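# Sand guide coat off the taped-in area of a board

## Task

Using the disc sander, take the thin dark guide coat off the board everywhere within the blue-tape frame; a handful of specks left behind is acceptable. Beyond the tape the dark layer has to stay, though faint scuffs and a few small bare spots there are tolerated. Cutting through to below the primer at any spot means failure. When finished, bring the sander away from the board.

## Robot and tools

Robot: a single six-joint arm (UR12e type) on a base that may sit slightly tilted, with a disc sander on its wrist. The pad is 127 mm in diameter and faces along the tool point's +z axis. The tool point (end_effector_position) is the centre of the pad's face. A flat block juts about 9 cm from the last joint's axis toward the sander's -y side and rotates with it, so watch its clearance.

Scene frame: origin on the table surface beneath the arm base, +z up, and +y to the left when looking down +x. Positions are in metres and orientation is a wxyz quaternion. The reported position can be slightly wrong, and more so at long reach.

execute_actions takes "actions", a list with zero or one entry, plus an optional "pictures" boolean (true by default).
- Empty list: no command is sent, and the current state comes back.
- An action is {"rows": [...], "steps": n}. It holds 1 to 15 rows, and n is at most 15 (default 15). Each step lasts 1/30 s. Rows are applied one per step, and the last row repeats if there are fewer rows than steps.
- A wait is {"steps": n} with no rows, n up to 300. It is counted from the previous result, so your reply time uses up part of it.
- A call that is refused sends nothing to the robot.

A row has 7 numbers, each between -1 and 1: dx, dy, dz, rx, ry, rz, run.
- The first six are an offset of the tool point, given in the tool point's own axes.
- The offset is measured from the pose in the latest result that showed the pose. Before any such result in the scene, and for second or later calls in one reply, it is measured from where the arm is when the action starts.
- Every row uses that same reference; rows do not add up.
- Scale: 1.0 means 0.6 m for dx/dy/dz and 180 degrees for the rotation. rx, ry, rz form one rotation vector.
- All zeros is not a hold. It sends the arm back to the reference pose.
- run: any value above 0.01 turns the sander on; anything else turns it off. The setting stays latched between calls and while you think. Put 0 in the last row to stop it. After it stops, the pad keeps spinning and cutting for a second or two.

move has the arguments "target" and "speed".
- target: one row of 7 numbers, with the same offset frame and reference rule as above.
- speed: path top speed in m/s, from 0.002 to 0.5, default 0.25. Rotation is capped at twice that value in rad/s.
- The path is straight, lasts 0.5 to 10 s, and stops at 10 s even if short of the target. It ignores obstacles. The run value is applied at the start.
- The result adds a "move:" line giving how it ended (done, off_target, moving, held, fault) and the distance left to the target. limits=paced means the sent pose was clipped. limits=held means some steps were blocked, after which the arm may jump faster than the speed.
- Faster motion hits harder, and a target placed further beyond the contact presses harder.

wait: "seconds", 0 to 10. The scene runs and nothing new is sent.

zoom_image: "camera" is cam_high, cam_low or cam_wrist. "region" is [x0, y0, x1, y1] in pixels from that camera's latest image, with the origin at its top-left and a maximum size of 504x504.

read_manual: returns only licence text and does not move the arm.

finished_scene: "scene" is the number of the current scene.

Motion behaviour:
- Commands are smoothed and lag about 0.17 s behind.
- On each step the commanded pose is limited to within 100 mm and 16 degrees of the measured pose. Damped inverse kinematics then tracks it, giving position priority over orientation.
- The elbow cannot fully straighten.
- After an action, the arm continues only to the last clipped pose. Large moves may therefore fall short, so check the result and send the remainder.

Results:
- The state line gives pose, linear and angular velocities, joint positions and joint torques. Joint torques are noisy and offset, and are not reliable contact sensors.
- force_n and torque_nm are wrist readings expressed at the tool point in tool axes, and read n/a until your first action. A negative force z means the pad is pressing. Torque x and y show which edge carries the load. Each axis has a fixed offset, usually within 5.5 N.
- "Hand target" is the pose the controller is currently driving toward.
- "pose unreachable" means the clearance check changed or blocked the command. HELD marks the steps where that happened. The mounting block under the base counts as part of the arm.

Faults: an external force of 150 N, or a joint reaching its load limit, stops the arm for 10 s. The arm yields to the contact, the rest of the call is dropped and the sander switches off. Load limits in N m: pan 287, lift 287, elbow 130, each wrist 46.9. MOTOR HOT appears at 70 °C, and at 85 °C the brakes lock until the motors cool.

Sanding advice:
- The arm is very stiff and the pad foam compresses only a fraction of a millimetre. Approach slowly, and aim only slightly below the surface; going even a little deeper can fault.
- Keep the pad parallel to the board. A tilted pad grinds on its rim, and balanced torque x/y shows it is flat.
- Cutting is faster with more pressure and longer dwell. Keep the pad moving in overlapping passes and avoid lingering, so the primer is not breached.
- Keep the pad edge within the tape frame, and check progress with the cameras and zoom_image.
- At the end, switch the sander off, wait for spin-down, lift clear, and avoid hard hits or knocking anything over.

Cameras (width x height): cam_high 672x504, cam_low 672x504, cam_wrist 616x616 (fisheye, mounted on the sander plate). Calibration data is supplied. Fixed cameras may be off by up to about 2.3 degrees and 9 mm.

Each tool is called after ">>>" as name(argument=value, ...), one argument or row to a line, values as JSON.

## Session

>>> execute_actions(
  actions=[],
)

Scene clock: 0.00 s of 5400.00 s.
end_effector_position=(+0.6441, +0.3433, +0.4299) force_n=(+0.1, -6.6, -0.1) torque_nm=(-1.10, +0.17, +0.28) end_effector_quat_wxyz=(+0.272, +0.639, +0.664, -0.275) end_effector_velocity=(-0.000, -0.001, +0.001) end_effector_angular_velocity=(+0.000, -0.003, -0.002)
Joint positions: [-0.27  -1.67   1.82  -1.721 -1.57  -1.842]
Joint velocities: [-0.003 -0.     0.    -0.     0.     0.   ]
Joint torques (N m, as the arm reports them, + toward a larger angle): no reading
Hand target: +0.644, +0.343, +0.430; +0.272, +0.639, +0.664, -0.275

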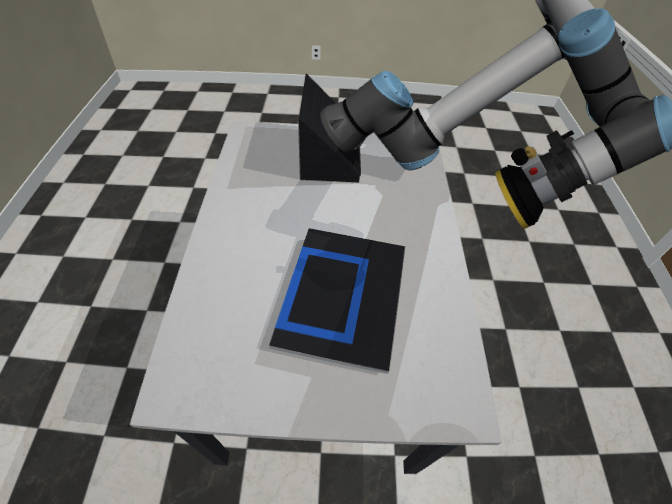

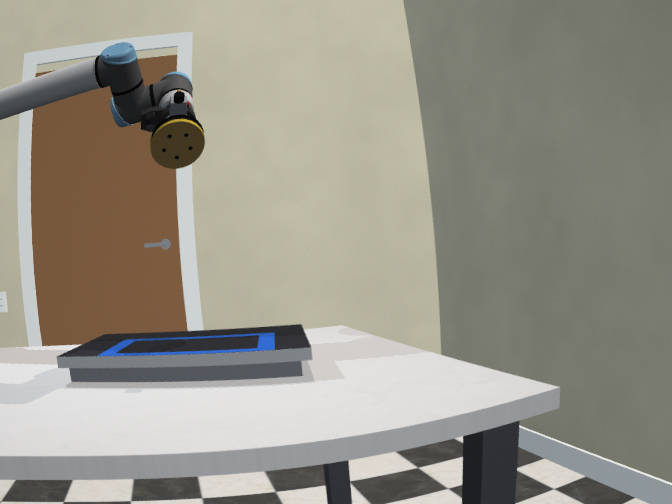

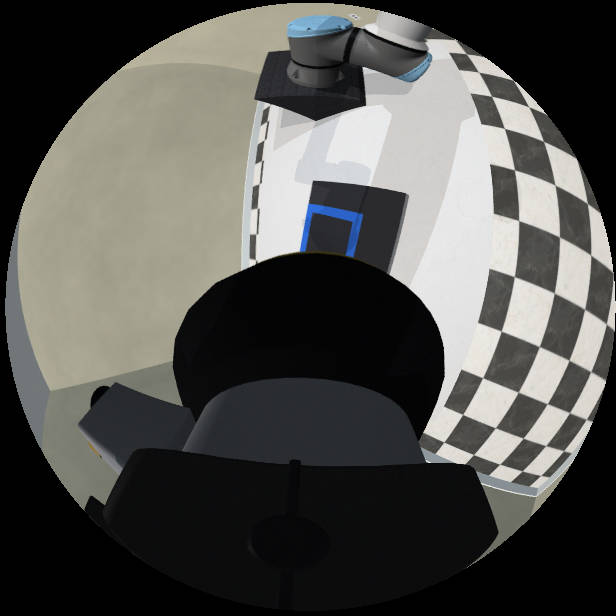

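>>> zoom_image(
  camera="cam_high",
  region=[250, 220, 420, 380],
)

>>> zoom_image(
  camera="cam_low",
  region=[40, 300, 330, 400],
)

Region (250, 220, 420, 380) of cam_high's 672x504 image, scaled by 2.965, with more detail than that image has; it fills the top 474 rows of this view, and the rest is white.

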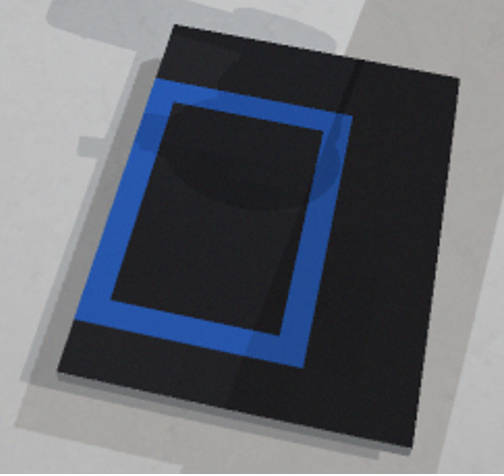

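Region (40, 300, 330, 400) of cam_low's 672x504 image, scaled by 1.738, with more detail than that image has; it fills the top 174 rows of this view, and the rest is white.

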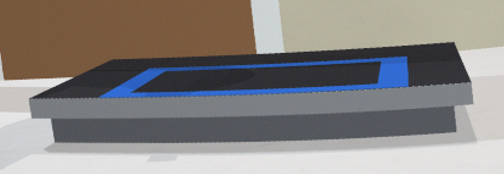

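>>> move(
  target=[-0.139,0.015,0.687,-0.005,0.2534,0,0],
  speed=0.3,
)

Scene clock: 38.77 s of 5400.00 s.
end_effector_position=(+0.6595, -0.0090, +0.2007) force_n=(-1.7, -1.2, +1.9) torque_nm=(-0.24, +0.22, +0.11) end_effector_quat_wxyz=(-0.002, +0.694, +0.720, -0.001) end_effector_velocity=(+0.002, -0.001, +0.001) end_effector_angular_velocity=(-0.001, +0.000, +0.002)
Joint positions: [-0.631 -1.158  2.105 -1.988 -0.946 -2.378]
Joint velocities: [ 0.     0.002 -0.004  0.001 -0.001 -0.001]
Joint torques (N m, as the arm reports them, + toward a larger angle): [-60.76 -25.15 -46.36  -1.43   1.92  -2.58]
Hand target: +0.660, -0.009, +0.201; -0.002, +0.694, +0.720, -0.001
Off the commanded pose: 0.000 m, 0 deg.
move: done
camera_calibration (this result's frames):
cam_wrist: T_world_to_cam=[[-0.0415433, 0.999085, -0.0102058, 0.0379264], [0.945902, 0.0426175, 0.321641, -0.650969], [0.321781, 0.00370833, -0.946807, 0.0875686], [0, 0, 0, 1]] pos_world=[0.58915, -0.0104737, 0.292676]

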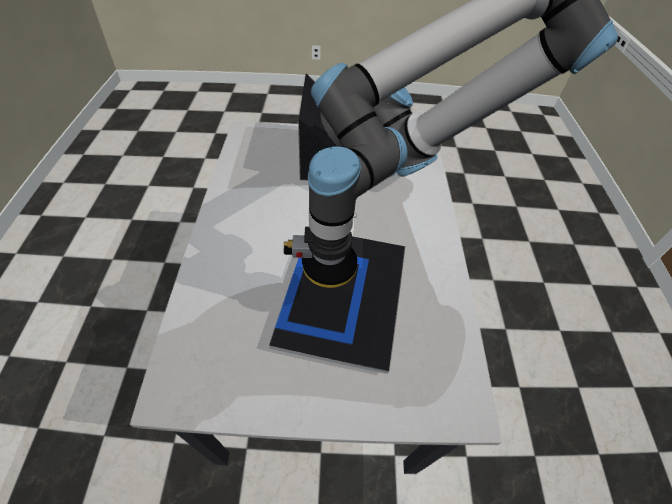

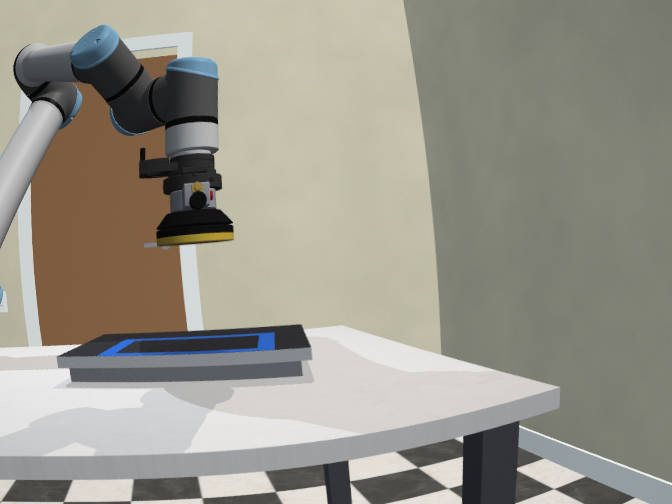

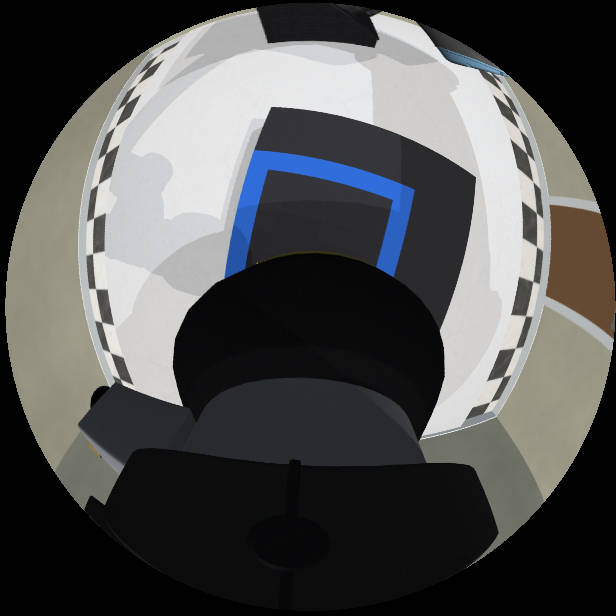

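>>> move(
  target=[-0.008,-0.0495,0.235,0,0,0.07,0],
  speed=0.15,
)

>>> zoom_image(
  camera="cam_low",
  region=[40, 280, 330, 400],
)

>>> zoom_image(
  camera="cam_high",
  region=[250, 220, 420, 380],
)

Scene clock: 55.60 s of 5400.00 s.
end_effector_position=(+0.6294, -0.0147, +0.0599) force_n=(+0.8, -4.1, +5.8) torque_nm=(-0.68, +0.23, +0.27) end_effector_quat_wxyz=(-0.002, +0.769, +0.639, -0.001) end_effector_velocity=(+0.000, -0.001, -0.000) end_effector_angular_velocity=(-0.001, -0.002, -0.002)
Joint positions: [-0.53  -1.025  2.241 -2.324 -0.898 -2.046]
Joint velocities: [-0.001  0.002 -0.    -0.003  0.     0.003]
Joint torques (N m, as the arm reports them, + toward a larger angle): [-43.34 -31.24 -27.59  -7.05   1.84   2.44]
Hand target: +0.629, -0.015, +0.060; -0.002, +0.769, +0.639, -0.001
Off the commanded pose: 0.000 m, 0 deg.
move: done
camera_calibration (this result's frames):
cam_wrist: T_world_to_cam=[[0.177249, 0.984104, -0.0110146, -0.096957], [0.932569, -0.164369, 0.321401, -0.571525], [0.314482, -0.0672399, -0.946879, -0.0324314], [0, 0, 0, 1]] pos_world=[0.560371, -0.000706059, 0.151912]

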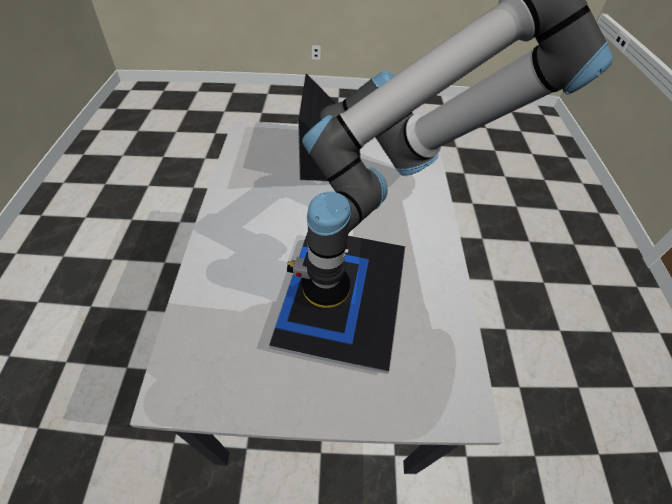

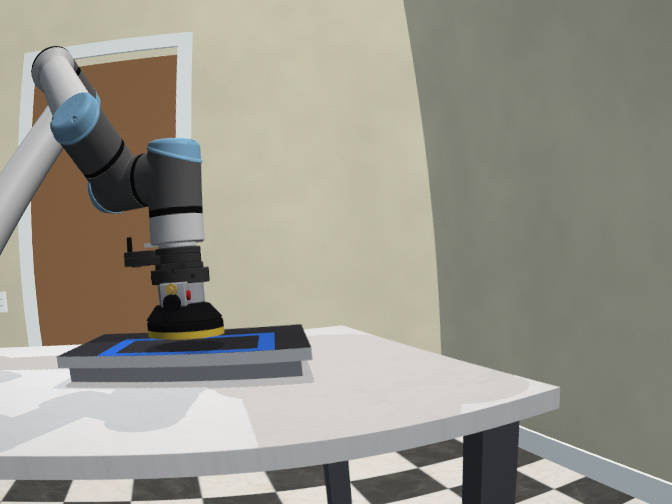

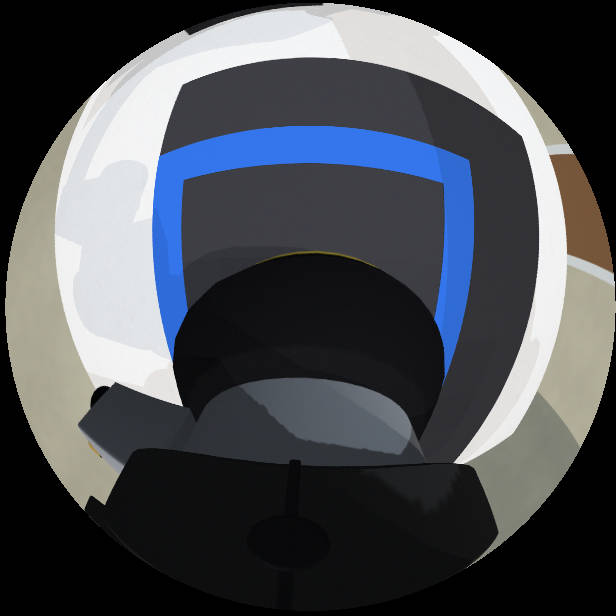

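Region (40, 280, 330, 400) of cam_low's 672x504 image, scaled by 1.738, with more detail than that image has; it fills the top 209 rows of this view, and the rest is white.

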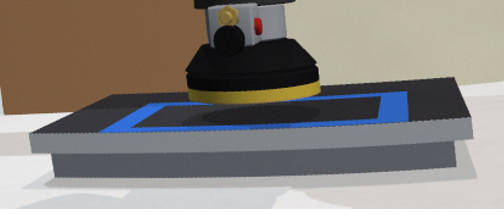

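Region (250, 220, 420, 380) of cam_high's 672x504 image, scaled by 2.965, with more detail than that image has; it fills the top 474 rows of this view, and the rest is white.

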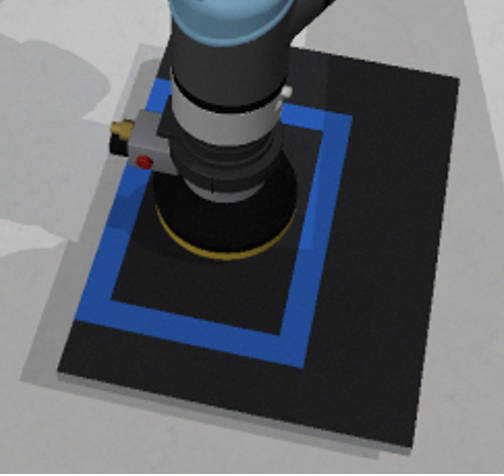

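>>> move(
  target=[0,0,0.018,0,0,0,0],
  speed=0.02,
)

>>> execute_actions(
  actions=[
    {"rows":[[0,0,0.0004,0,0,0,0],[0,0,0.0008,0,0,0,0],[0,0,0.0012,0,0,0,0],[0,0,0.0016,0,0,0,0],[0,0,0.002,0,0,0,0],[0,0,0.0024,0,0,0,0]]},
  ],
  pictures=false,
)

>>> zoom_image(
  camera="cam_low",
  region=[100, 300, 280, 370],
)

Scene clock: 62.37 s of 5400.00 s.
end_effector_position=(+0.6293, -0.0147, +0.0492) force_n=(+2.4, -3.6, +4.2) torque_nm=(-0.57, -0.15, +0.26) end_effector_quat_wxyz=(-0.002, +0.769, +0.639, -0.001) end_effector_velocity=(+0.000, +0.000, -0.002) end_effector_angular_velocity=(+0.002, -0.001, +0.000)
Joint positions: [-0.519 -1.01   2.245 -2.35  -0.893 -2.034]
Joint velocities: [ 0.002  0.004 -0.    -0.004  0.003  0.002]
Joint torques (N m, as the arm reports them, + toward a larger angle): [-41.6  -30.42 -25.12  -7.11   2.49   2.1 ]
Hand target: +0.629, -0.015, +0.049; -0.002, +0.769, +0.639, -0.001
Off the commanded pose: 0.000 m, 0 deg.
move: done
camera_calibration (this result's frames):
cam_wrist: T_world_to_cam=[[0.177243, 0.984106, -0.0109961, -0.0970786], [0.932575, -0.164371, 0.321382, -0.568033], [0.314466, -0.0672174, -0.946886, -0.0425297], [0, 0, 0, 1]] pos_world=[0.560314, -0.000691438, 0.141217]

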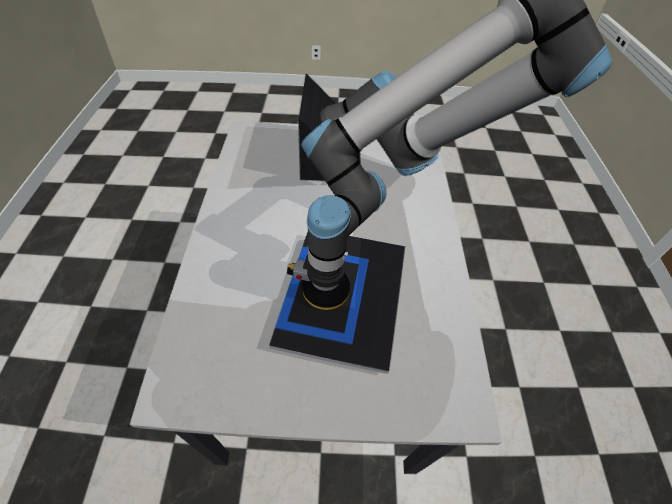

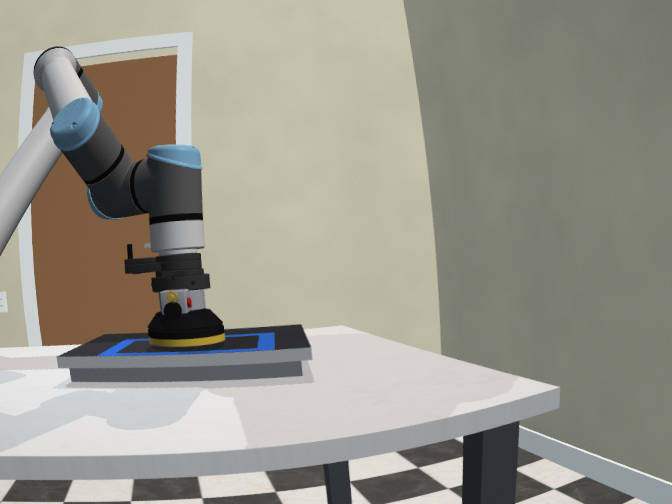

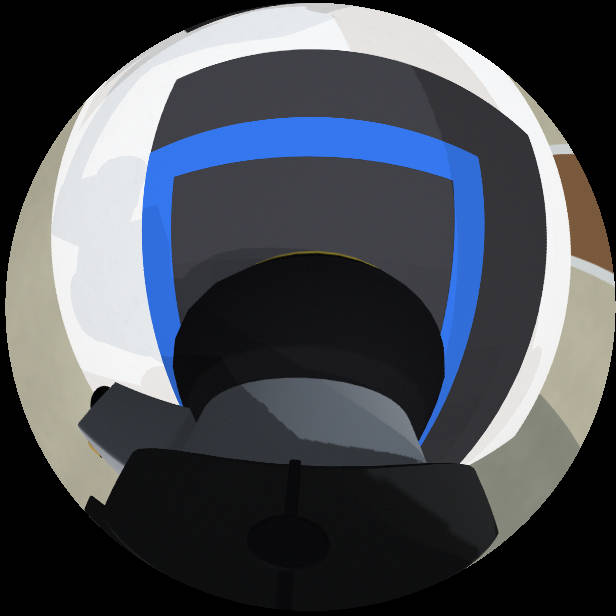

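Scene clock: 62.87 s of 5400.00 s.
end_effector_position=(+0.6293, -0.0147, +0.0478) force_n=(-3.1, -1.6, +5.1) torque_nm=(-0.36, +0.65, +0.13) end_effector_quat_wxyz=(-0.002, +0.769, +0.639, -0.001) end_effector_velocity=(+0.000, -0.001, +0.000) end_effector_angular_velocity=(+0.001, -0.001, -0.002)
Joint positions: [-0.518 -1.008  2.245 -2.354 -0.892 -2.033]
Joint velocities: [-0.001  0.001 -0.001  0.     0.001  0.001]
Joint torques (N m, as the arm reports them, + toward a larger angle): [-40.6  -34.69 -26.13  -7.04   2.16   2.04]
Hand target: +0.629, -0.015, +0.048; -0.002, +0.769, +0.639, -0.001
Off the commanded pose: 0.000 m, 0 deg.
Steps of this call (steps 1 to 15: all 15 steps of this action). Readings (end_effector_position | what the end effector reports):
1: (+0.6293, -0.0147, +0.0492) | force_n=(+3.5, -2.8, -1.1) torque_nm=(-0.55, -0.27, +0.10)
2: (+0.6293, -0.0147, +0.0491) | force_n=(-0.4, -0.9, -0.1) torque_nm=(-0.38, +0.15, +0.26)
4: (+0.6293, -0.0147, +0.0489) | force_n=(-2.5, -6.2, +0.7) torque_nm=(-0.94, +0.42, +0.20)
8: (+0.6293, -0.0147, +0.0481) | force_n=(-0.1, -2.9, +0.2) torque_nm=(-0.64, +0.22, +0.12)
15: the state above

Region (100, 300, 280, 370) of cam_low's 672x504 image, scaled by 2.800, with more detail than that image has.

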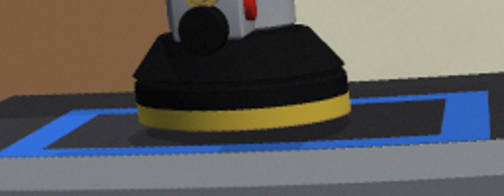

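>>> execute_actions(
  actions=[
    {"rows":[[0,0,0.001,0,0,0,0],[0,0,0.002,0,0,0,0],[0,0,0.003,0,0,0,0]],"steps":12},
  ],
  pictures=false,
)

>>> execute_actions(
  actions=[
    {"rows":[[0,0,0.001,0,0,0,0]],"steps":12},
  ],
  pictures=false,
)

>>> execute_actions(
  actions=[
    {"rows":[[0,0,0.001,0,0,0,0]],"steps":12},
  ],
  pictures=false,
)

>>> execute_actions(
  actions=[
    {"rows":[[0,0,0.001,0,0,0,0]],"steps":12},
  ],
  pictures=false,
)

Scene clock: 69.63 s of 5400.00 s.
end_effector_position=(+0.6293, -0.0147, +0.0460) force_n=(+1.9, -1.5, +2.0) torque_nm=(-0.46, -0.20, +0.38) end_effector_quat_wxyz=(-0.002, +0.769, +0.639, -0.001) end_effector_velocity=(+0.001, -0.000, +0.000) end_effector_angular_velocity=(-0.001, -0.001, +0.001)
Joint positions: [-0.516 -1.006  2.246 -2.358 -0.891 -2.03 ]
Joint velocities: [ 0.    -0.    -0.001 -0.001 -0.     0.   ]
Joint torques (N m, as the arm reports them, + toward a larger angle): [-41.94 -29.64 -25.31  -7.     2.28   2.51]
Hand target: +0.629, -0.015, +0.046; -0.002, +0.769, +0.639, -0.001
Off the commanded pose: 0.000 m, 0 deg.
Steps of this call (steps 1 to 191: nothing new was sent; steps 192 to 203: all 12 steps of this action). Readings (end_effector_position | what the end effector reports):
192: (+0.6293, -0.0147, +0.0478) | force_n=(-0.8, -4.1, +3.8) torque_nm=(-0.61, +0.44, +0.29)
193: (+0.6293, -0.0147, +0.0477) | force_n=(-0.8, +1.7, -3.0) torque_nm=(+0.29, +0.30, +0.23)
195: (+0.6293, -0.0147, +0.0471) | force_n=(-2.0, -3.5, +1.0) torque_nm=(-0.58, +0.52, +0.38)
199: (+0.6293, -0.0147, +0.0462) | force_n=(-0.6, -4.0, +3.3) torque_nm=(-0.65, +0.28, +0.27)
203: the state above

Scene clock: 70.03 s of 5400.00 s.
end_effector_position=(+0.6293, -0.0147, +0.0454) force_n=(+0.4, -2.2, +3.4) torque_nm=(-0.37, +0.04, +0.32) end_effector_quat_wxyz=(-0.002, +0.769, +0.639, -0.001) end_effector_velocity=(+0.001, +0.000, -0.000) end_effector_angular_velocity=(-0.001, +0.000, +0.001)
Joint positions: [-0.515 -1.005  2.246 -2.359 -0.891 -2.03 ]
Joint velocities: [ 0.001  0.001 -0.002  0.    -0.     0.   ]
Joint torques (N m, as the arm reports them, + toward a larger angle): [-43.72 -32.37 -24.57  -7.15   2.18   2.41]
Hand target: +0.629, -0.015, +0.045; -0.002, +0.769, +0.639, -0.001
Off the commanded pose: 0.000 m, 0 deg.
Steps of this call (steps 1 to 12: all 12 steps of this action). Readings (end_effector_position | what the end effector reports):
1: (+0.6293, -0.0147, +0.0460) | force_n=(-1.9, +4.6, +3.6) torque_nm=(+0.60, +0.52, +0.30)
2: (+0.6293, -0.0147, +0.0459) | force_n=(-1.6, +0.4, +1.9) torque_nm=(-0.04, +0.39, +0.37)
4: (+0.6293, -0.0147, +0.0456) | force_n=(+2.8, -1.3, +1.6) torque_nm=(-0.46, -0.19, +0.17)
8: (+0.6293, -0.0147, +0.0455) | force_n=(+3.0, -5.9, +0.8) torque_nm=(-0.83, -0.25, +0.20)
12: the state above

Scene clock: 70.43 s of 5400.00 s.
end_effector_position=(+0.6293, -0.0147, +0.0448) force_n=(+3.8, -1.6, +1.3) torque_nm=(-0.33, -0.24, +0.23) end_effector_quat_wxyz=(-0.002, +0.769, +0.639, -0.001) end_effector_velocity=(-0.001, +0.001, -0.002) end_effector_angular_velocity=(+0.003, +0.001, -0.001)
Joint positions: [-0.515 -1.004  2.246 -2.361 -0.891 -2.029]
Joint velocities: [ 0.001  0.001  0.001 -0.     0.003 -0.   ]
Joint torques (N m, as the arm reports them, + toward a larger angle): [-42.86 -32.86 -24.02  -6.88   2.25   2.53]
Hand target: +0.629, -0.015, +0.045; -0.002, +0.769, +0.639, -0.001
Off the commanded pose: 0.000 m, 0 deg.
Steps of this call (steps 1 to 12: all 12 steps of this action). Readings (end_effector_position | what the end effector reports):
1: (+0.6293, -0.0147, +0.0454) | force_n=(-2.7, -0.5, +0.2) torque_nm=(-0.19, +0.49, +0.26)
2: (+0.6293, -0.0147, +0.0453) | force_n=(-0.9, -4.1, +5.4) torque_nm=(-0.75, +0.39, +0.33)
4: (+0.6293, -0.0147, +0.0451) | force_n=(-0.2, -1.6, +1.5) torque_nm=(-0.36, +0.21, +0.25)
8: (+0.6293, -0.0147, +0.0449) | force_n=(-2.1, -2.0, +5.3) torque_nm=(-0.47, +0.37, +0.24)
12: the state above

Scene clock: 70.83 s of 5400.00 s.
end_effector_position=(+0.6293, -0.0147, +0.0442) force_n=(+0.9, -3.1, +3.2) torque_nm=(-0.43, +0.13, +0.16) end_effector_quat_wxyz=(-0.002, +0.769, +0.639, -0.001) end_effector_velocity=(-0.000, -0.000, +0.000) end_effector_angular_velocity=(-0.002, +0.001, -0.000)
Joint positions: [-0.514 -1.003  2.246 -2.362 -0.891 -2.028]
Joint velocities: [ 0.    -0.    -0.     0.    -0.002  0.   ]
Joint torques (N m, as the arm reports them, + toward a larger angle): [-41.63 -32.42 -23.96  -7.64   1.89   2.6 ]
Hand target: +0.629, -0.015, +0.044; -0.002, +0.769, +0.639, -0.001
Off the commanded pose: 0.000 m, 0 deg.
Steps of this call (steps 1 to 12: all 12 steps of this action). Readings (end_effector_position | what the end effector reports):
1: (+0.6293, -0.0147, +0.0448) | force_n=(-0.1, -3.0, -0.7) torque_nm=(-0.54, +0.10, +0.20)
2: (+0.6293, -0.0147, +0.0447) | force_n=(+2.0, -1.4, +1.4) torque_nm=(-0.22, -0.02, +0.18)
4: (+0.6293, -0.0147, +0.0445) | force_n=(-2.7, -3.3, +9.6) torque_nm=(-0.58, +0.44, +0.29)
8: (+0.6293, -0.0147, +0.0443) | force_n=(+2.5, +0.1, +2.2) torque_nm=(+0.02, -0.34, +0.19)
12: the state above

>>> execute_actions(
  actions=[
    {"rows":[[0,0,0.001,0,0,0,0]],"steps":10},
  ],
  pictures=false,
)

>>> execute_actions(
  actions=[
    {"rows":[[0,0,0.001,0,0,0,0]],"steps":10},
  ],
  pictures=false,
)

>>> execute_actions(
  actions=[
    {"rows":[[0,0,0.001,0,0,0,0]],"steps":10},
  ],
  pictures=false,
)

>>> execute_actions(
  actions=[
    {"rows":[[0,0,0.001,0,0,0,0]],"steps":10},
  ],
  pictures=false,
)

Scene clock: 78.20 s of 5400.00 s.
end_effector_position=(+0.6293, -0.0147, +0.0436) force_n=(-0.5, -1.7, +4.3) torque_nm=(-0.13, +0.38, +0.36) end_effector_quat_wxyz=(-0.002, +0.769, +0.639, -0.001) end_effector_velocity=(-0.001, +0.001, -0.002) end_effector_angular_velocity=(+0.002, +0.001, -0.001)
Joint positions: [-0.514 -1.002  2.247 -2.364 -0.89  -2.028]
Joint velocities: [ 0.001  0.001  0.002 -0.001  0.001  0.   ]
Joint torques (N m, as the arm reports them, + toward a larger angle): [-41.1  -32.18 -24.57  -6.83   2.13   2.87]
Hand target: +0.629, -0.015, +0.044; -0.002, +0.769, +0.639, -0.001
Off the commanded pose: 0.000 m, 0 deg.
Steps of this call (steps 1 to 211: nothing new was sent; steps 212 to 221: all 10 steps of this action). Readings (end_effector_position | what the end effector reports):
212: (+0.6293, -0.0147, +0.0442) | force_n=(-0.5, -2.5, +5.9) torque_nm=(-0.45, +0.30, +0.24)
213: (+0.6293, -0.0147, +0.0442) | force_n=(-1.9, +0.2, +3.8) torque_nm=(-0.19, +0.37, +0.25)
215: (+0.6293, -0.0147, +0.0439) | force_n=(-2.6, -2.7, +3.3) torque_nm=(-0.34, +0.39, +0.21)
219: (+0.6293, -0.0147, +0.0437) | force_n=(+0.7, -2.5, +0.9) torque_nm=(-0.41, +0.05, +0.24)
221: the state above

Scene clock: 78.53 s of 5400.00 s.
end_effector_position=(+0.6293, -0.0147, +0.0431) force_n=(-2.5, -2.4, -3.9) torque_nm=(-0.67, +0.49, +0.36) end_effector_quat_wxyz=(-0.002, +0.769, +0.639, -0.001) end_effector_velocity=(-0.000, -0.001, -0.000) end_effector_angular_velocity=(-0.001, +0.001, -0.001)
Joint positions: [-0.513 -1.002  2.247 -2.365 -0.89  -2.027]
Joint velocities: [-0.     0.001 -0.    -0.    -0.002  0.   ]
Joint torques (N m, as the arm reports them, + toward a larger angle): [-40.02 -31.43 -23.78  -6.28   1.8    2.65]
Hand target: +0.629, -0.015, +0.043; -0.002, +0.769, +0.639, -0.001
Off the commanded pose: 0.000 m, 0 deg.
Steps of this call (steps 1 to 10: all 10 steps of this action). Readings (end_effector_position | what the end effector reports):
1: (+0.6293, -0.0147, +0.0436) | force_n=(+5.4, -0.5, +3.4) torque_nm=(-0.15, -0.52, +0.32)
2: (+0.6293, -0.0147, +0.0436) | force_n=(-0.5, -3.6, +2.6) torque_nm=(-0.76, +0.17, +0.30)
4: (+0.6293, -0.0147, +0.0433) | force_n=(-2.4, +3.5, +1.9) torque_nm=(+0.44, +0.54, +0.19)
8: (+0.6293, -0.0147, +0.0431) | force_n=(+1.2, -4.6, -2.1) torque_nm=(-0.94, -0.02, +0.39)
10: the state above

Scene clock: 78.87 s of 5400.00 s.
end_effector_position=(+0.6293, -0.0147, +0.0426) force_n=(+0.9, -6.8, -23.6) torque_nm=(-0.46, +0.26, +0.24) end_effector_quat_wxyz=(-0.002, +0.769, +0.639, -0.001) end_effector_velocity=(+0.001, -0.000, +0.000) end_effector_angular_velocity=(-0.000, -0.001, +0.000)
Joint positions: [-0.512 -1.001  2.247 -2.367 -0.89  -2.026]
Joint velocities: [ 0.     0.001 -0.002 -0.001  0.001  0.001]
Joint torques (N m, as the arm reports them, + toward a larger angle): [-34.27 -24.28 -18.88  -5.37   2.58   3.12]
Hand target: +0.629, -0.015, +0.042; -0.002, +0.769, +0.639, -0.001
Off the commanded pose: 0.000 m, 0 deg.
Steps of this call (steps 1 to 10: all 10 steps of this action). Readings (end_effector_position | what the end effector reports):
1: (+0.6293, -0.0147, +0.0431) | force_n=(-2.3, -4.5, -6.4) torque_nm=(-0.87, +0.58, +0.26)
2: (+0.6293, -0.0147, +0.0430) | force_n=(+2.1, -5.4, -1.4) torque_nm=(-0.94, -0.26, +0.29)
4: (+0.6293, -0.0147, +0.0428) | force_n=(-1.2, -10.1, -10.9) torque_nm=(-1.01, +0.34, +0.17)
8: (+0.6293, -0.0147, +0.0426) | force_n=(+2.2, -3.8, -19.5) torque_nm=(+0.02, +0.11, +0.22)
10: the state above

Scene clock: 79.20 s of 5400.00 s.
end_effector_position=(+0.6294, -0.0147, +0.0420) force_n=(+2.7, -15.0, -39.8) torque_nm=(-1.00, -0.02, +0.14) end_effector_quat_wxyz=(-0.002, +0.769, +0.639, -0.001) end_effector_velocity=(+0.001, -0.000, +0.000) end_effector_angular_velocity=(+0.001, -0.002, +0.000)
Joint positions: [-0.512 -1.     2.247 -2.368 -0.89  -2.026]
Joint velocities: [-0.     0.001 -0.001 -0.001  0.002  0.   ]
Joint torques (N m, as the arm reports them, + toward a larger angle): [-25.82 -10.89 -11.76  -4.91   2.47   2.64]
Hand target: +0.629, -0.015, +0.042; -0.002, +0.769, +0.639, -0.001
Off the commanded pose: 0.000 m, 0 deg.
Steps of this call (steps 1 to 10: all 10 steps of this action). Readings (end_effector_position | what the end effector reports):
1: (+0.6293, -0.0147, +0.0425) | force_n=(+1.4, -4.9, -18.4) torque_nm=(-0.01, +0.15, +0.26)
2: (+0.6293, -0.0147, +0.0425) | force_n=(+1.0, -9.1, -18.7) torque_nm=(-0.69, +0.35, +0.34)
4: (+0.6294, -0.0147, +0.0422) | force_n=(+2.6, -11.8, -32.6) torque_nm=(-0.51, +0.30, +0.25)
8: (+0.6294, -0.0147, +0.0421) | force_n=(+3.6, -12.1, -43.1) torque_nm=(-0.53, +0.13, +0.18)
10: the state above

>>> execute_actions(
  actions=[
    {"rows":[[0,0,-0.004,0,0,0,0],[0,0,-0.004,0,0,0,0],[0,0,-0.004,0,0,0,0],[0,0,-0.004,0,0,0,0],[0,0.02,-0.004,0,0,0,0],[0,0.04,-0.004,0,0,0,0],[0,0.06,-0.004,0,0,0,0],[0,0.08,-0.004,0,0,0,0],[0,0.1,-0.004,0,0,0,0],[0,0.11,-0.004,0,0,0,0]]},
  ],
  pictures=false,
)

>>> wait(
  seconds=0.3,
)

>>> execute_actions(
  actions=[
    {"rows":[[0,0,0.0004,0,0,0,0],[0,0,0.0008,0,0,0,0],[0,0,0.0012,0,0,0,0],[0,0,0.0016,0,0,0,0],[0,0,0.002,0,0,0,0]]},
  ],
  pictures=false,
)

>>> execute_actions(
  actions=[
    {"rows":[[0,0,0.001,0,0,0,0]]},
  ],
  pictures=false,
)

Scene clock: 98.23 s of 5400.00 s.
end_effector_position=(+0.6890, -0.0252, +0.0447) force_n=(+2.5, -0.6, +2.9) torque_nm=(-0.27, -0.11, +0.34) end_effector_quat_wxyz=(-0.001, +0.769, +0.639, -0.001) end_effector_velocity=(+0.070, -0.019, -0.004) end_effector_angular_velocity=(-0.001, +0.004, -0.001)
Joint positions: [-0.484 -0.942  2.13  -2.331 -0.877 -1.992]
Joint velocities: [ 0.031  0.085 -0.142  0.036  0.01   0.036]
Joint torques (N m, as the arm reports them, + toward a larger angle): [-49.77 -46.23 -33.12  -0.82   2.15   2.29]
Hand target: +0.694, -0.027, +0.044; -0.002, +0.769, +0.639, -0.001
Off the commanded pose: 0.006 m, 0 deg.
Steps of this call (steps 1 to 556: nothing new was sent; steps 557 to 571: all 15 steps of this action). Readings (end_effector_position | what the end effector reports):
557: (+0.6293, -0.0147, +0.0420) | force_n=(+2.4, -7.5, -47.4) torque_nm=(-0.45, +0.13, +0.18)
558: (+0.6292, -0.0147, +0.0422) | force_n=(+0.3, -1.1, -34.6) torque_nm=(-0.35, +0.43, +0.23)
560: (+0.6291, -0.0146, +0.0431) | force_n=(-1.0, -1.0, +1.5) torque_nm=(-0.71, +0.44, -0.07)
564: (+0.6405, -0.0166, +0.0436) | force_n=(+0.2, -5.9, +5.8) torque_nm=(-0.54, +0.03, +0.33)
571: the state above

Scene clock: 98.53 s of 5400.00 s.
end_effector_position=(+0.6941, -0.0266, +0.0442) force_n=(+0.1, -3.3, +1.1) torque_nm=(-0.58, +0.15, +0.19) end_effector_quat_wxyz=(-0.002, +0.769, +0.639, -0.001) end_effector_velocity=(+0.001, -0.001, -0.001) end_effector_angular_velocity=(-0.001, +0.001, +0.000)
Joint positions: [-0.481 -0.935  2.119 -2.328 -0.877 -1.99 ]
Joint velocities: [ 0.001  0.004 -0.003 -0.    -0.001  0.001]
Joint torques (N m, as the arm reports them, + toward a larger angle): [-46.03 -41.46 -39.39  -1.62   2.72   2.65]
Hand target: +0.694, -0.027, +0.044; -0.002, +0.769, +0.639, -0.001
Off the commanded pose: 0.000 m, 0 deg.
Steps of this call (steps 1 to 9: nothing new was sent). Readings (end_effector_position | what the end effector reports):
1: (+0.6909, -0.0257, +0.0445) | force_n=(-2.4, +1.6, +4.0) torque_nm=(-0.06, +0.45, +0.34)
2: (+0.6921, -0.0261, +0.0444) | force_n=(+0.3, -2.1, +1.0) torque_nm=(-0.49, +0.18, +0.39)
4: (+0.6933, -0.0264, +0.0442) | force_n=(+0.7, +0.0, +1.9) torque_nm=(-0.11, +0.05, +0.26)
8: (+0.6940, -0.0266, +0.0442) | force_n=(-4.6, +0.4, +1.9) torque_nm=(-0.19, +0.82, +0.28)
9: the state above
camera_calibration (this result's frames):
cam_wrist: T_world_to_cam=[[0.177062, 0.984137, -0.0110729, -0.096755], [0.932506, -0.164153, 0.321694, -0.628735], [0.314774, -0.0672854, -0.946779, -0.0687066], [0, 0, 0, 1]] pos_world=[0.625057, -0.0126114, 0.136139]

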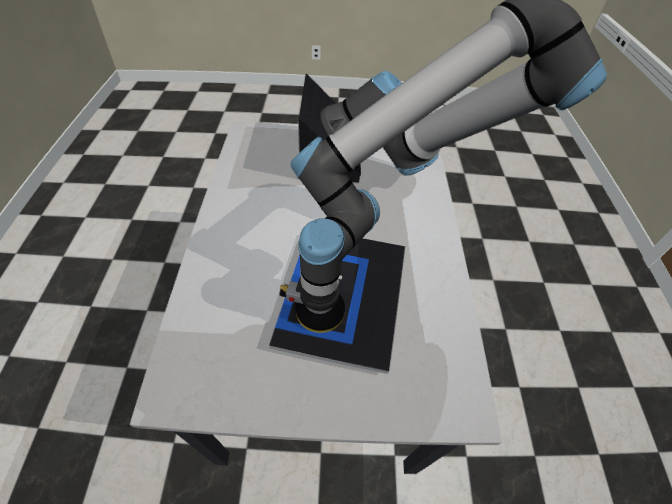

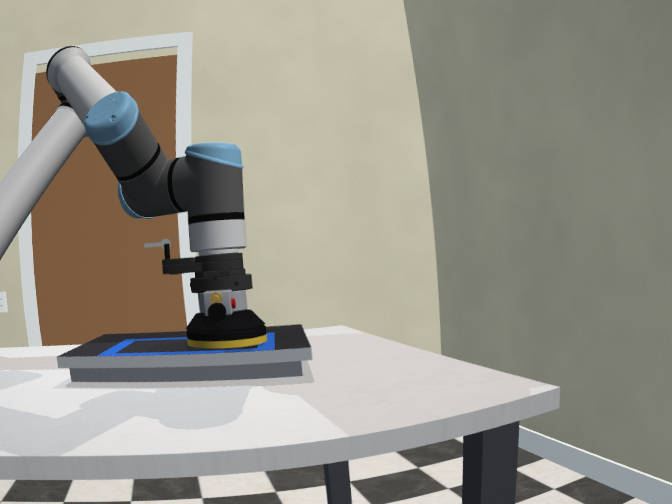

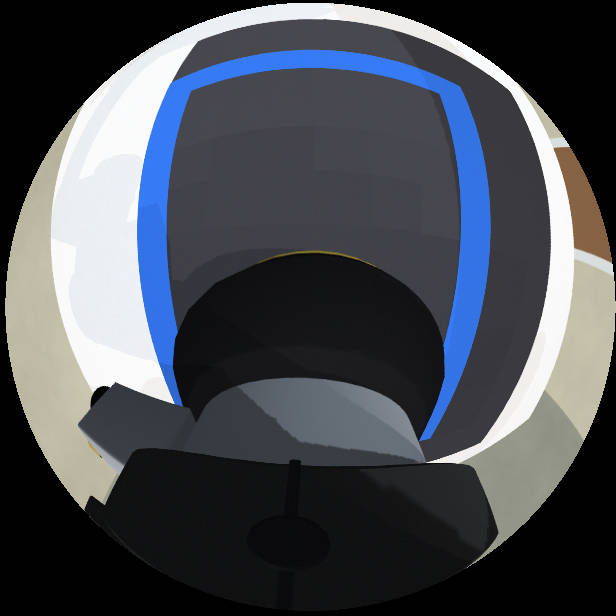

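Scene clock: 99.03 s of 5400.00 s.
end_effector_position=(+0.6941, -0.0266, +0.0430) force_n=(+0.0, -3.0, -3.4) torque_nm=(-0.58, +0.28, +0.22) end_effector_quat_wxyz=(-0.002, +0.769, +0.639, -0.001) end_effector_velocity=(-0.000, -0.001, +0.001) end_effector_angular_velocity=(+0.001, -0.002, -0.002)
Joint positions: [-0.48  -0.934  2.12  -2.331 -0.876 -1.988]
Joint velocities: [-0.002  0.001  0.    -0.001  0.001  0.   ]
Joint torques (N m, as the arm reports them, + toward a larger angle): [-45.25 -34.57 -22.84  -5.84   1.96   2.17]
Hand target: +0.694, -0.027, +0.043; -0.002, +0.769, +0.639, -0.001
Off the commanded pose: 0.000 m, 0 deg.
Steps of this call (steps 1 to 15: all 15 steps of this action). Readings (end_effector_position | what the end effector reports):
1: (+0.6941, -0.0266, +0.0442) | force_n=(+1.8, -1.9, +4.6) torque_nm=(-0.31, -0.14, +0.35)
2: (+0.6941, -0.0266, +0.0441) | force_n=(+0.5, +2.8, +5.5) torque_nm=(+0.25, +0.20, +0.17)
4: (+0.6941, -0.0266, +0.0439) | force_n=(+1.5, -0.8, +1.7) torque_nm=(-0.31, -0.02, +0.27)
8: (+0.6941, -0.0266, +0.0432) | force_n=(+0.4, -3.2, -2.5) torque_nm=(-0.43, +0.12, +0.28)
15: the state above

Scene clock: 99.53 s of 5400.00 s.
end_effector_position=(+0.6941, -0.0266, +0.0424) force_n=(-2.1, -11.9, -23.3) torque_nm=(-1.11, +0.48, +0.34) end_effector_quat_wxyz=(-0.002, +0.769, +0.639, -0.001) end_effector_velocity=(-0.000, -0.000, -0.000) end_effector_angular_velocity=(+0.000, +0.001, -0.000)
Joint positions: [-0.48  -0.933  2.12  -2.332 -0.876 -1.988]
Joint velocities: [-0.     0.001  0.    -0.    -0.    -0.   ]
Joint torques (N m, as the arm reports them, + toward a larger angle): [-33.94 -25.93 -17.79  -5.33   2.57   2.48]
Hand target: +0.694, -0.027, +0.042; -0.002, +0.769, +0.639, -0.001
Off the commanded pose: 0.000 m, 0 deg.
Steps of this call (steps 1 to 15: all 15 steps of this action). Readings (end_effector_position | what the end effector reports):
1: (+0.6941, -0.0266, +0.0430) | force_n=(-0.9, -5.0, -5.1) torque_nm=(-0.91, +0.23, +0.28)
2: (+0.6941, -0.0266, +0.0429) | force_n=(+2.8, +2.9, -8.9) torque_nm=(+0.23, +0.05, +0.37)
4: (+0.6941, -0.0266, +0.0427) | force_n=(+0.1, -6.5, -11.9) torque_nm=(-0.62, +0.07, +0.20)
8: (+0.6942, -0.0266, +0.0425) | force_n=(-1.2, -5.5, -23.1) torque_nm=(-0.16, +0.35, +0.31)
15: the state above

>>> move(
  target=[0,-0.22,0.0004,0,0,0,1],
  speed=0.05,
)

>>> move(
  target=[0,0.22,-0.1,0,0,0,0],
  speed=0.15,
)

Scene clock: 109.00 s of 5400.00 s.
end_effector_position=(+0.5644, -0.0026, +0.0428) force_n=(+4.3, +1.2, -10.3) torque_nm=(-0.47, -0.73, +0.04) end_effector_quat_wxyz=(-0.002, +0.769, +0.639, -0.001) end_effector_velocity=(-0.001, -0.000, -0.000) end_effector_angular_velocity=(-0.001, +0.001, +0.000)
Joint positions: [-0.553 -1.07   2.371 -2.393 -0.908 -2.072]
Joint velocities: [-0.001 -0.001  0.003 -0.001 -0.001 -0.001]
Joint torques (N m, as the arm reports them, + toward a larger angle): [-52.99 -40.97 -19.04  -5.35  -1.86  -2.85]
Hand target: +0.564, -0.003, +0.043; -0.002, +0.769, +0.639, -0.001
Off the commanded pose: 0.000 m, 0 deg.
move: done
camera_calibration (this result's frames):
cam_wrist: T_world_to_cam=[[0.177016, 0.984144, -0.0111868, -0.0973691], [0.93248, -0.164065, 0.321812, -0.503436], [0.314874, -0.0673973, -0.946738, -0.0276163], [0, 0, 0, 1]] pos_world=[0.495376, 0.0113678, 0.134777]

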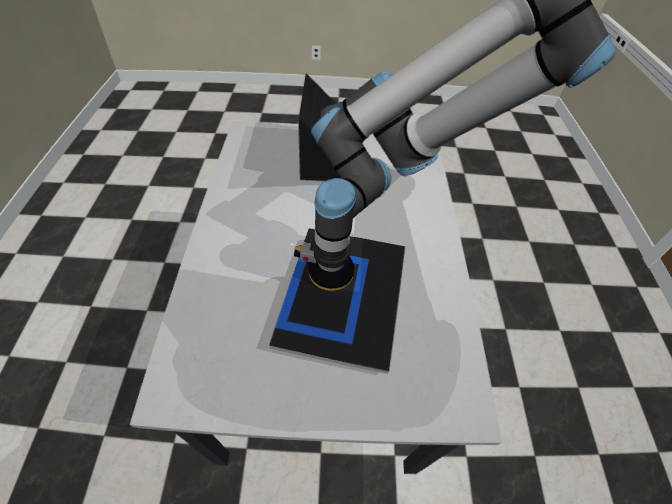

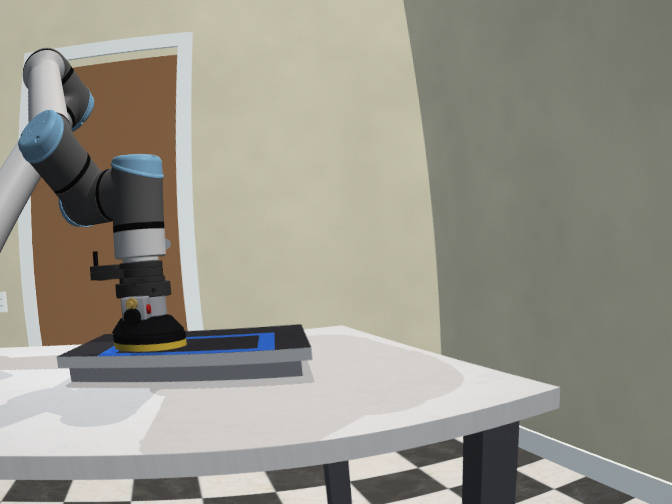

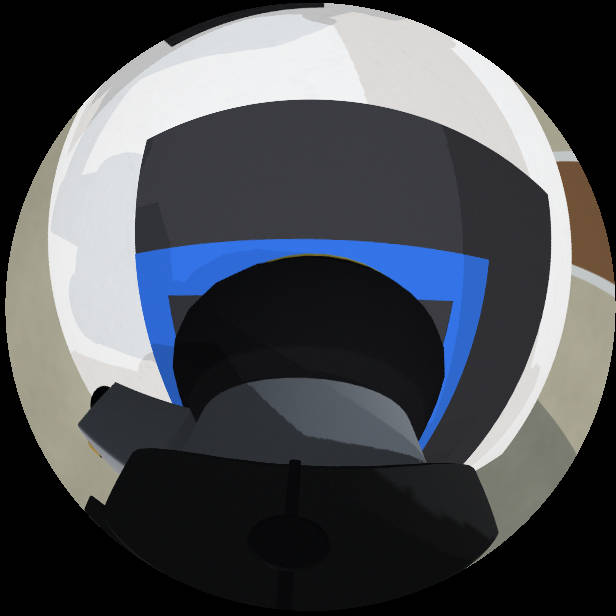

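Scene clock: 110.63 s of 5400.00 s.
end_effector_position=(+0.6943, -0.0267, +0.1022) force_n=(+2.2, -3.9, -0.3) torque_nm=(-0.84, -0.27, +0.20) end_effector_quat_wxyz=(-0.002, +0.769, +0.639, -0.001) end_effector_velocity=(+0.001, -0.001, +0.001) end_effector_angular_velocity=(-0.001, +0.000, -0.000)
Joint positions: [-0.534 -1.003  2.098 -2.2   -0.899 -2.051]
Joint velocities: [-0.     0.001 -0.003  0.002 -0.001  0.   ]
Joint torques (N m, as the arm reports them, + toward a larger angle): [-47.17 -38.56 -41.96  -0.98   1.96   2.33]
Hand target: +0.694, -0.027, +0.102; -0.002, +0.769, +0.639, -0.001
Off the commanded pose: 0.000 m, 0 deg.
move: done
camera_calibration (this result's frames):
cam_wrist: T_world_to_cam=[[0.177007, 0.984146, -0.011196, -0.096051], [0.932473, -0.164052, 0.321841, -0.64761], [0.314902, -0.067408, -0.946728, -0.0139662], [0, 0, 0, 1]] pos_world=[0.625278, -0.0126547, 0.19413]

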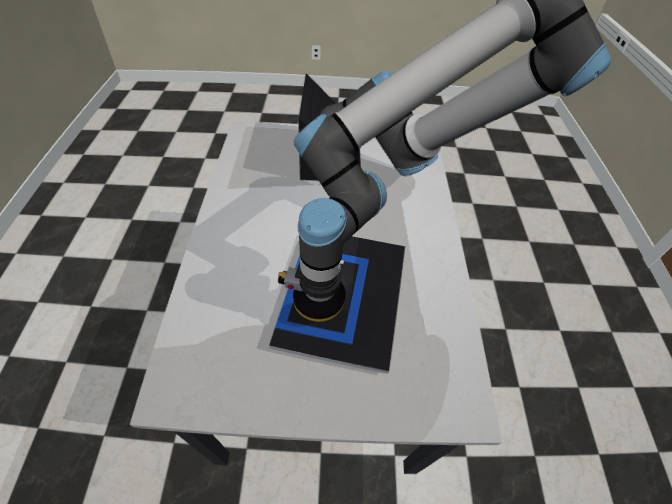

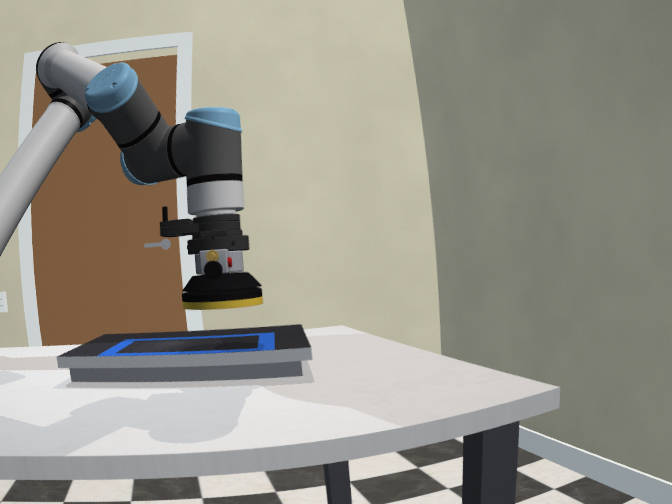

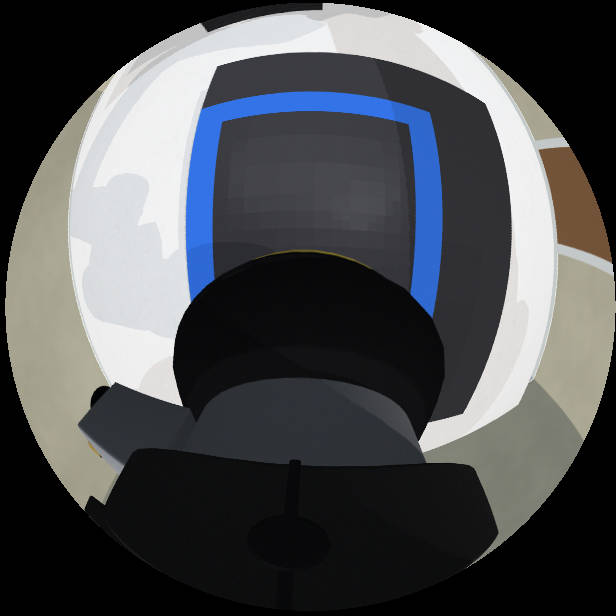

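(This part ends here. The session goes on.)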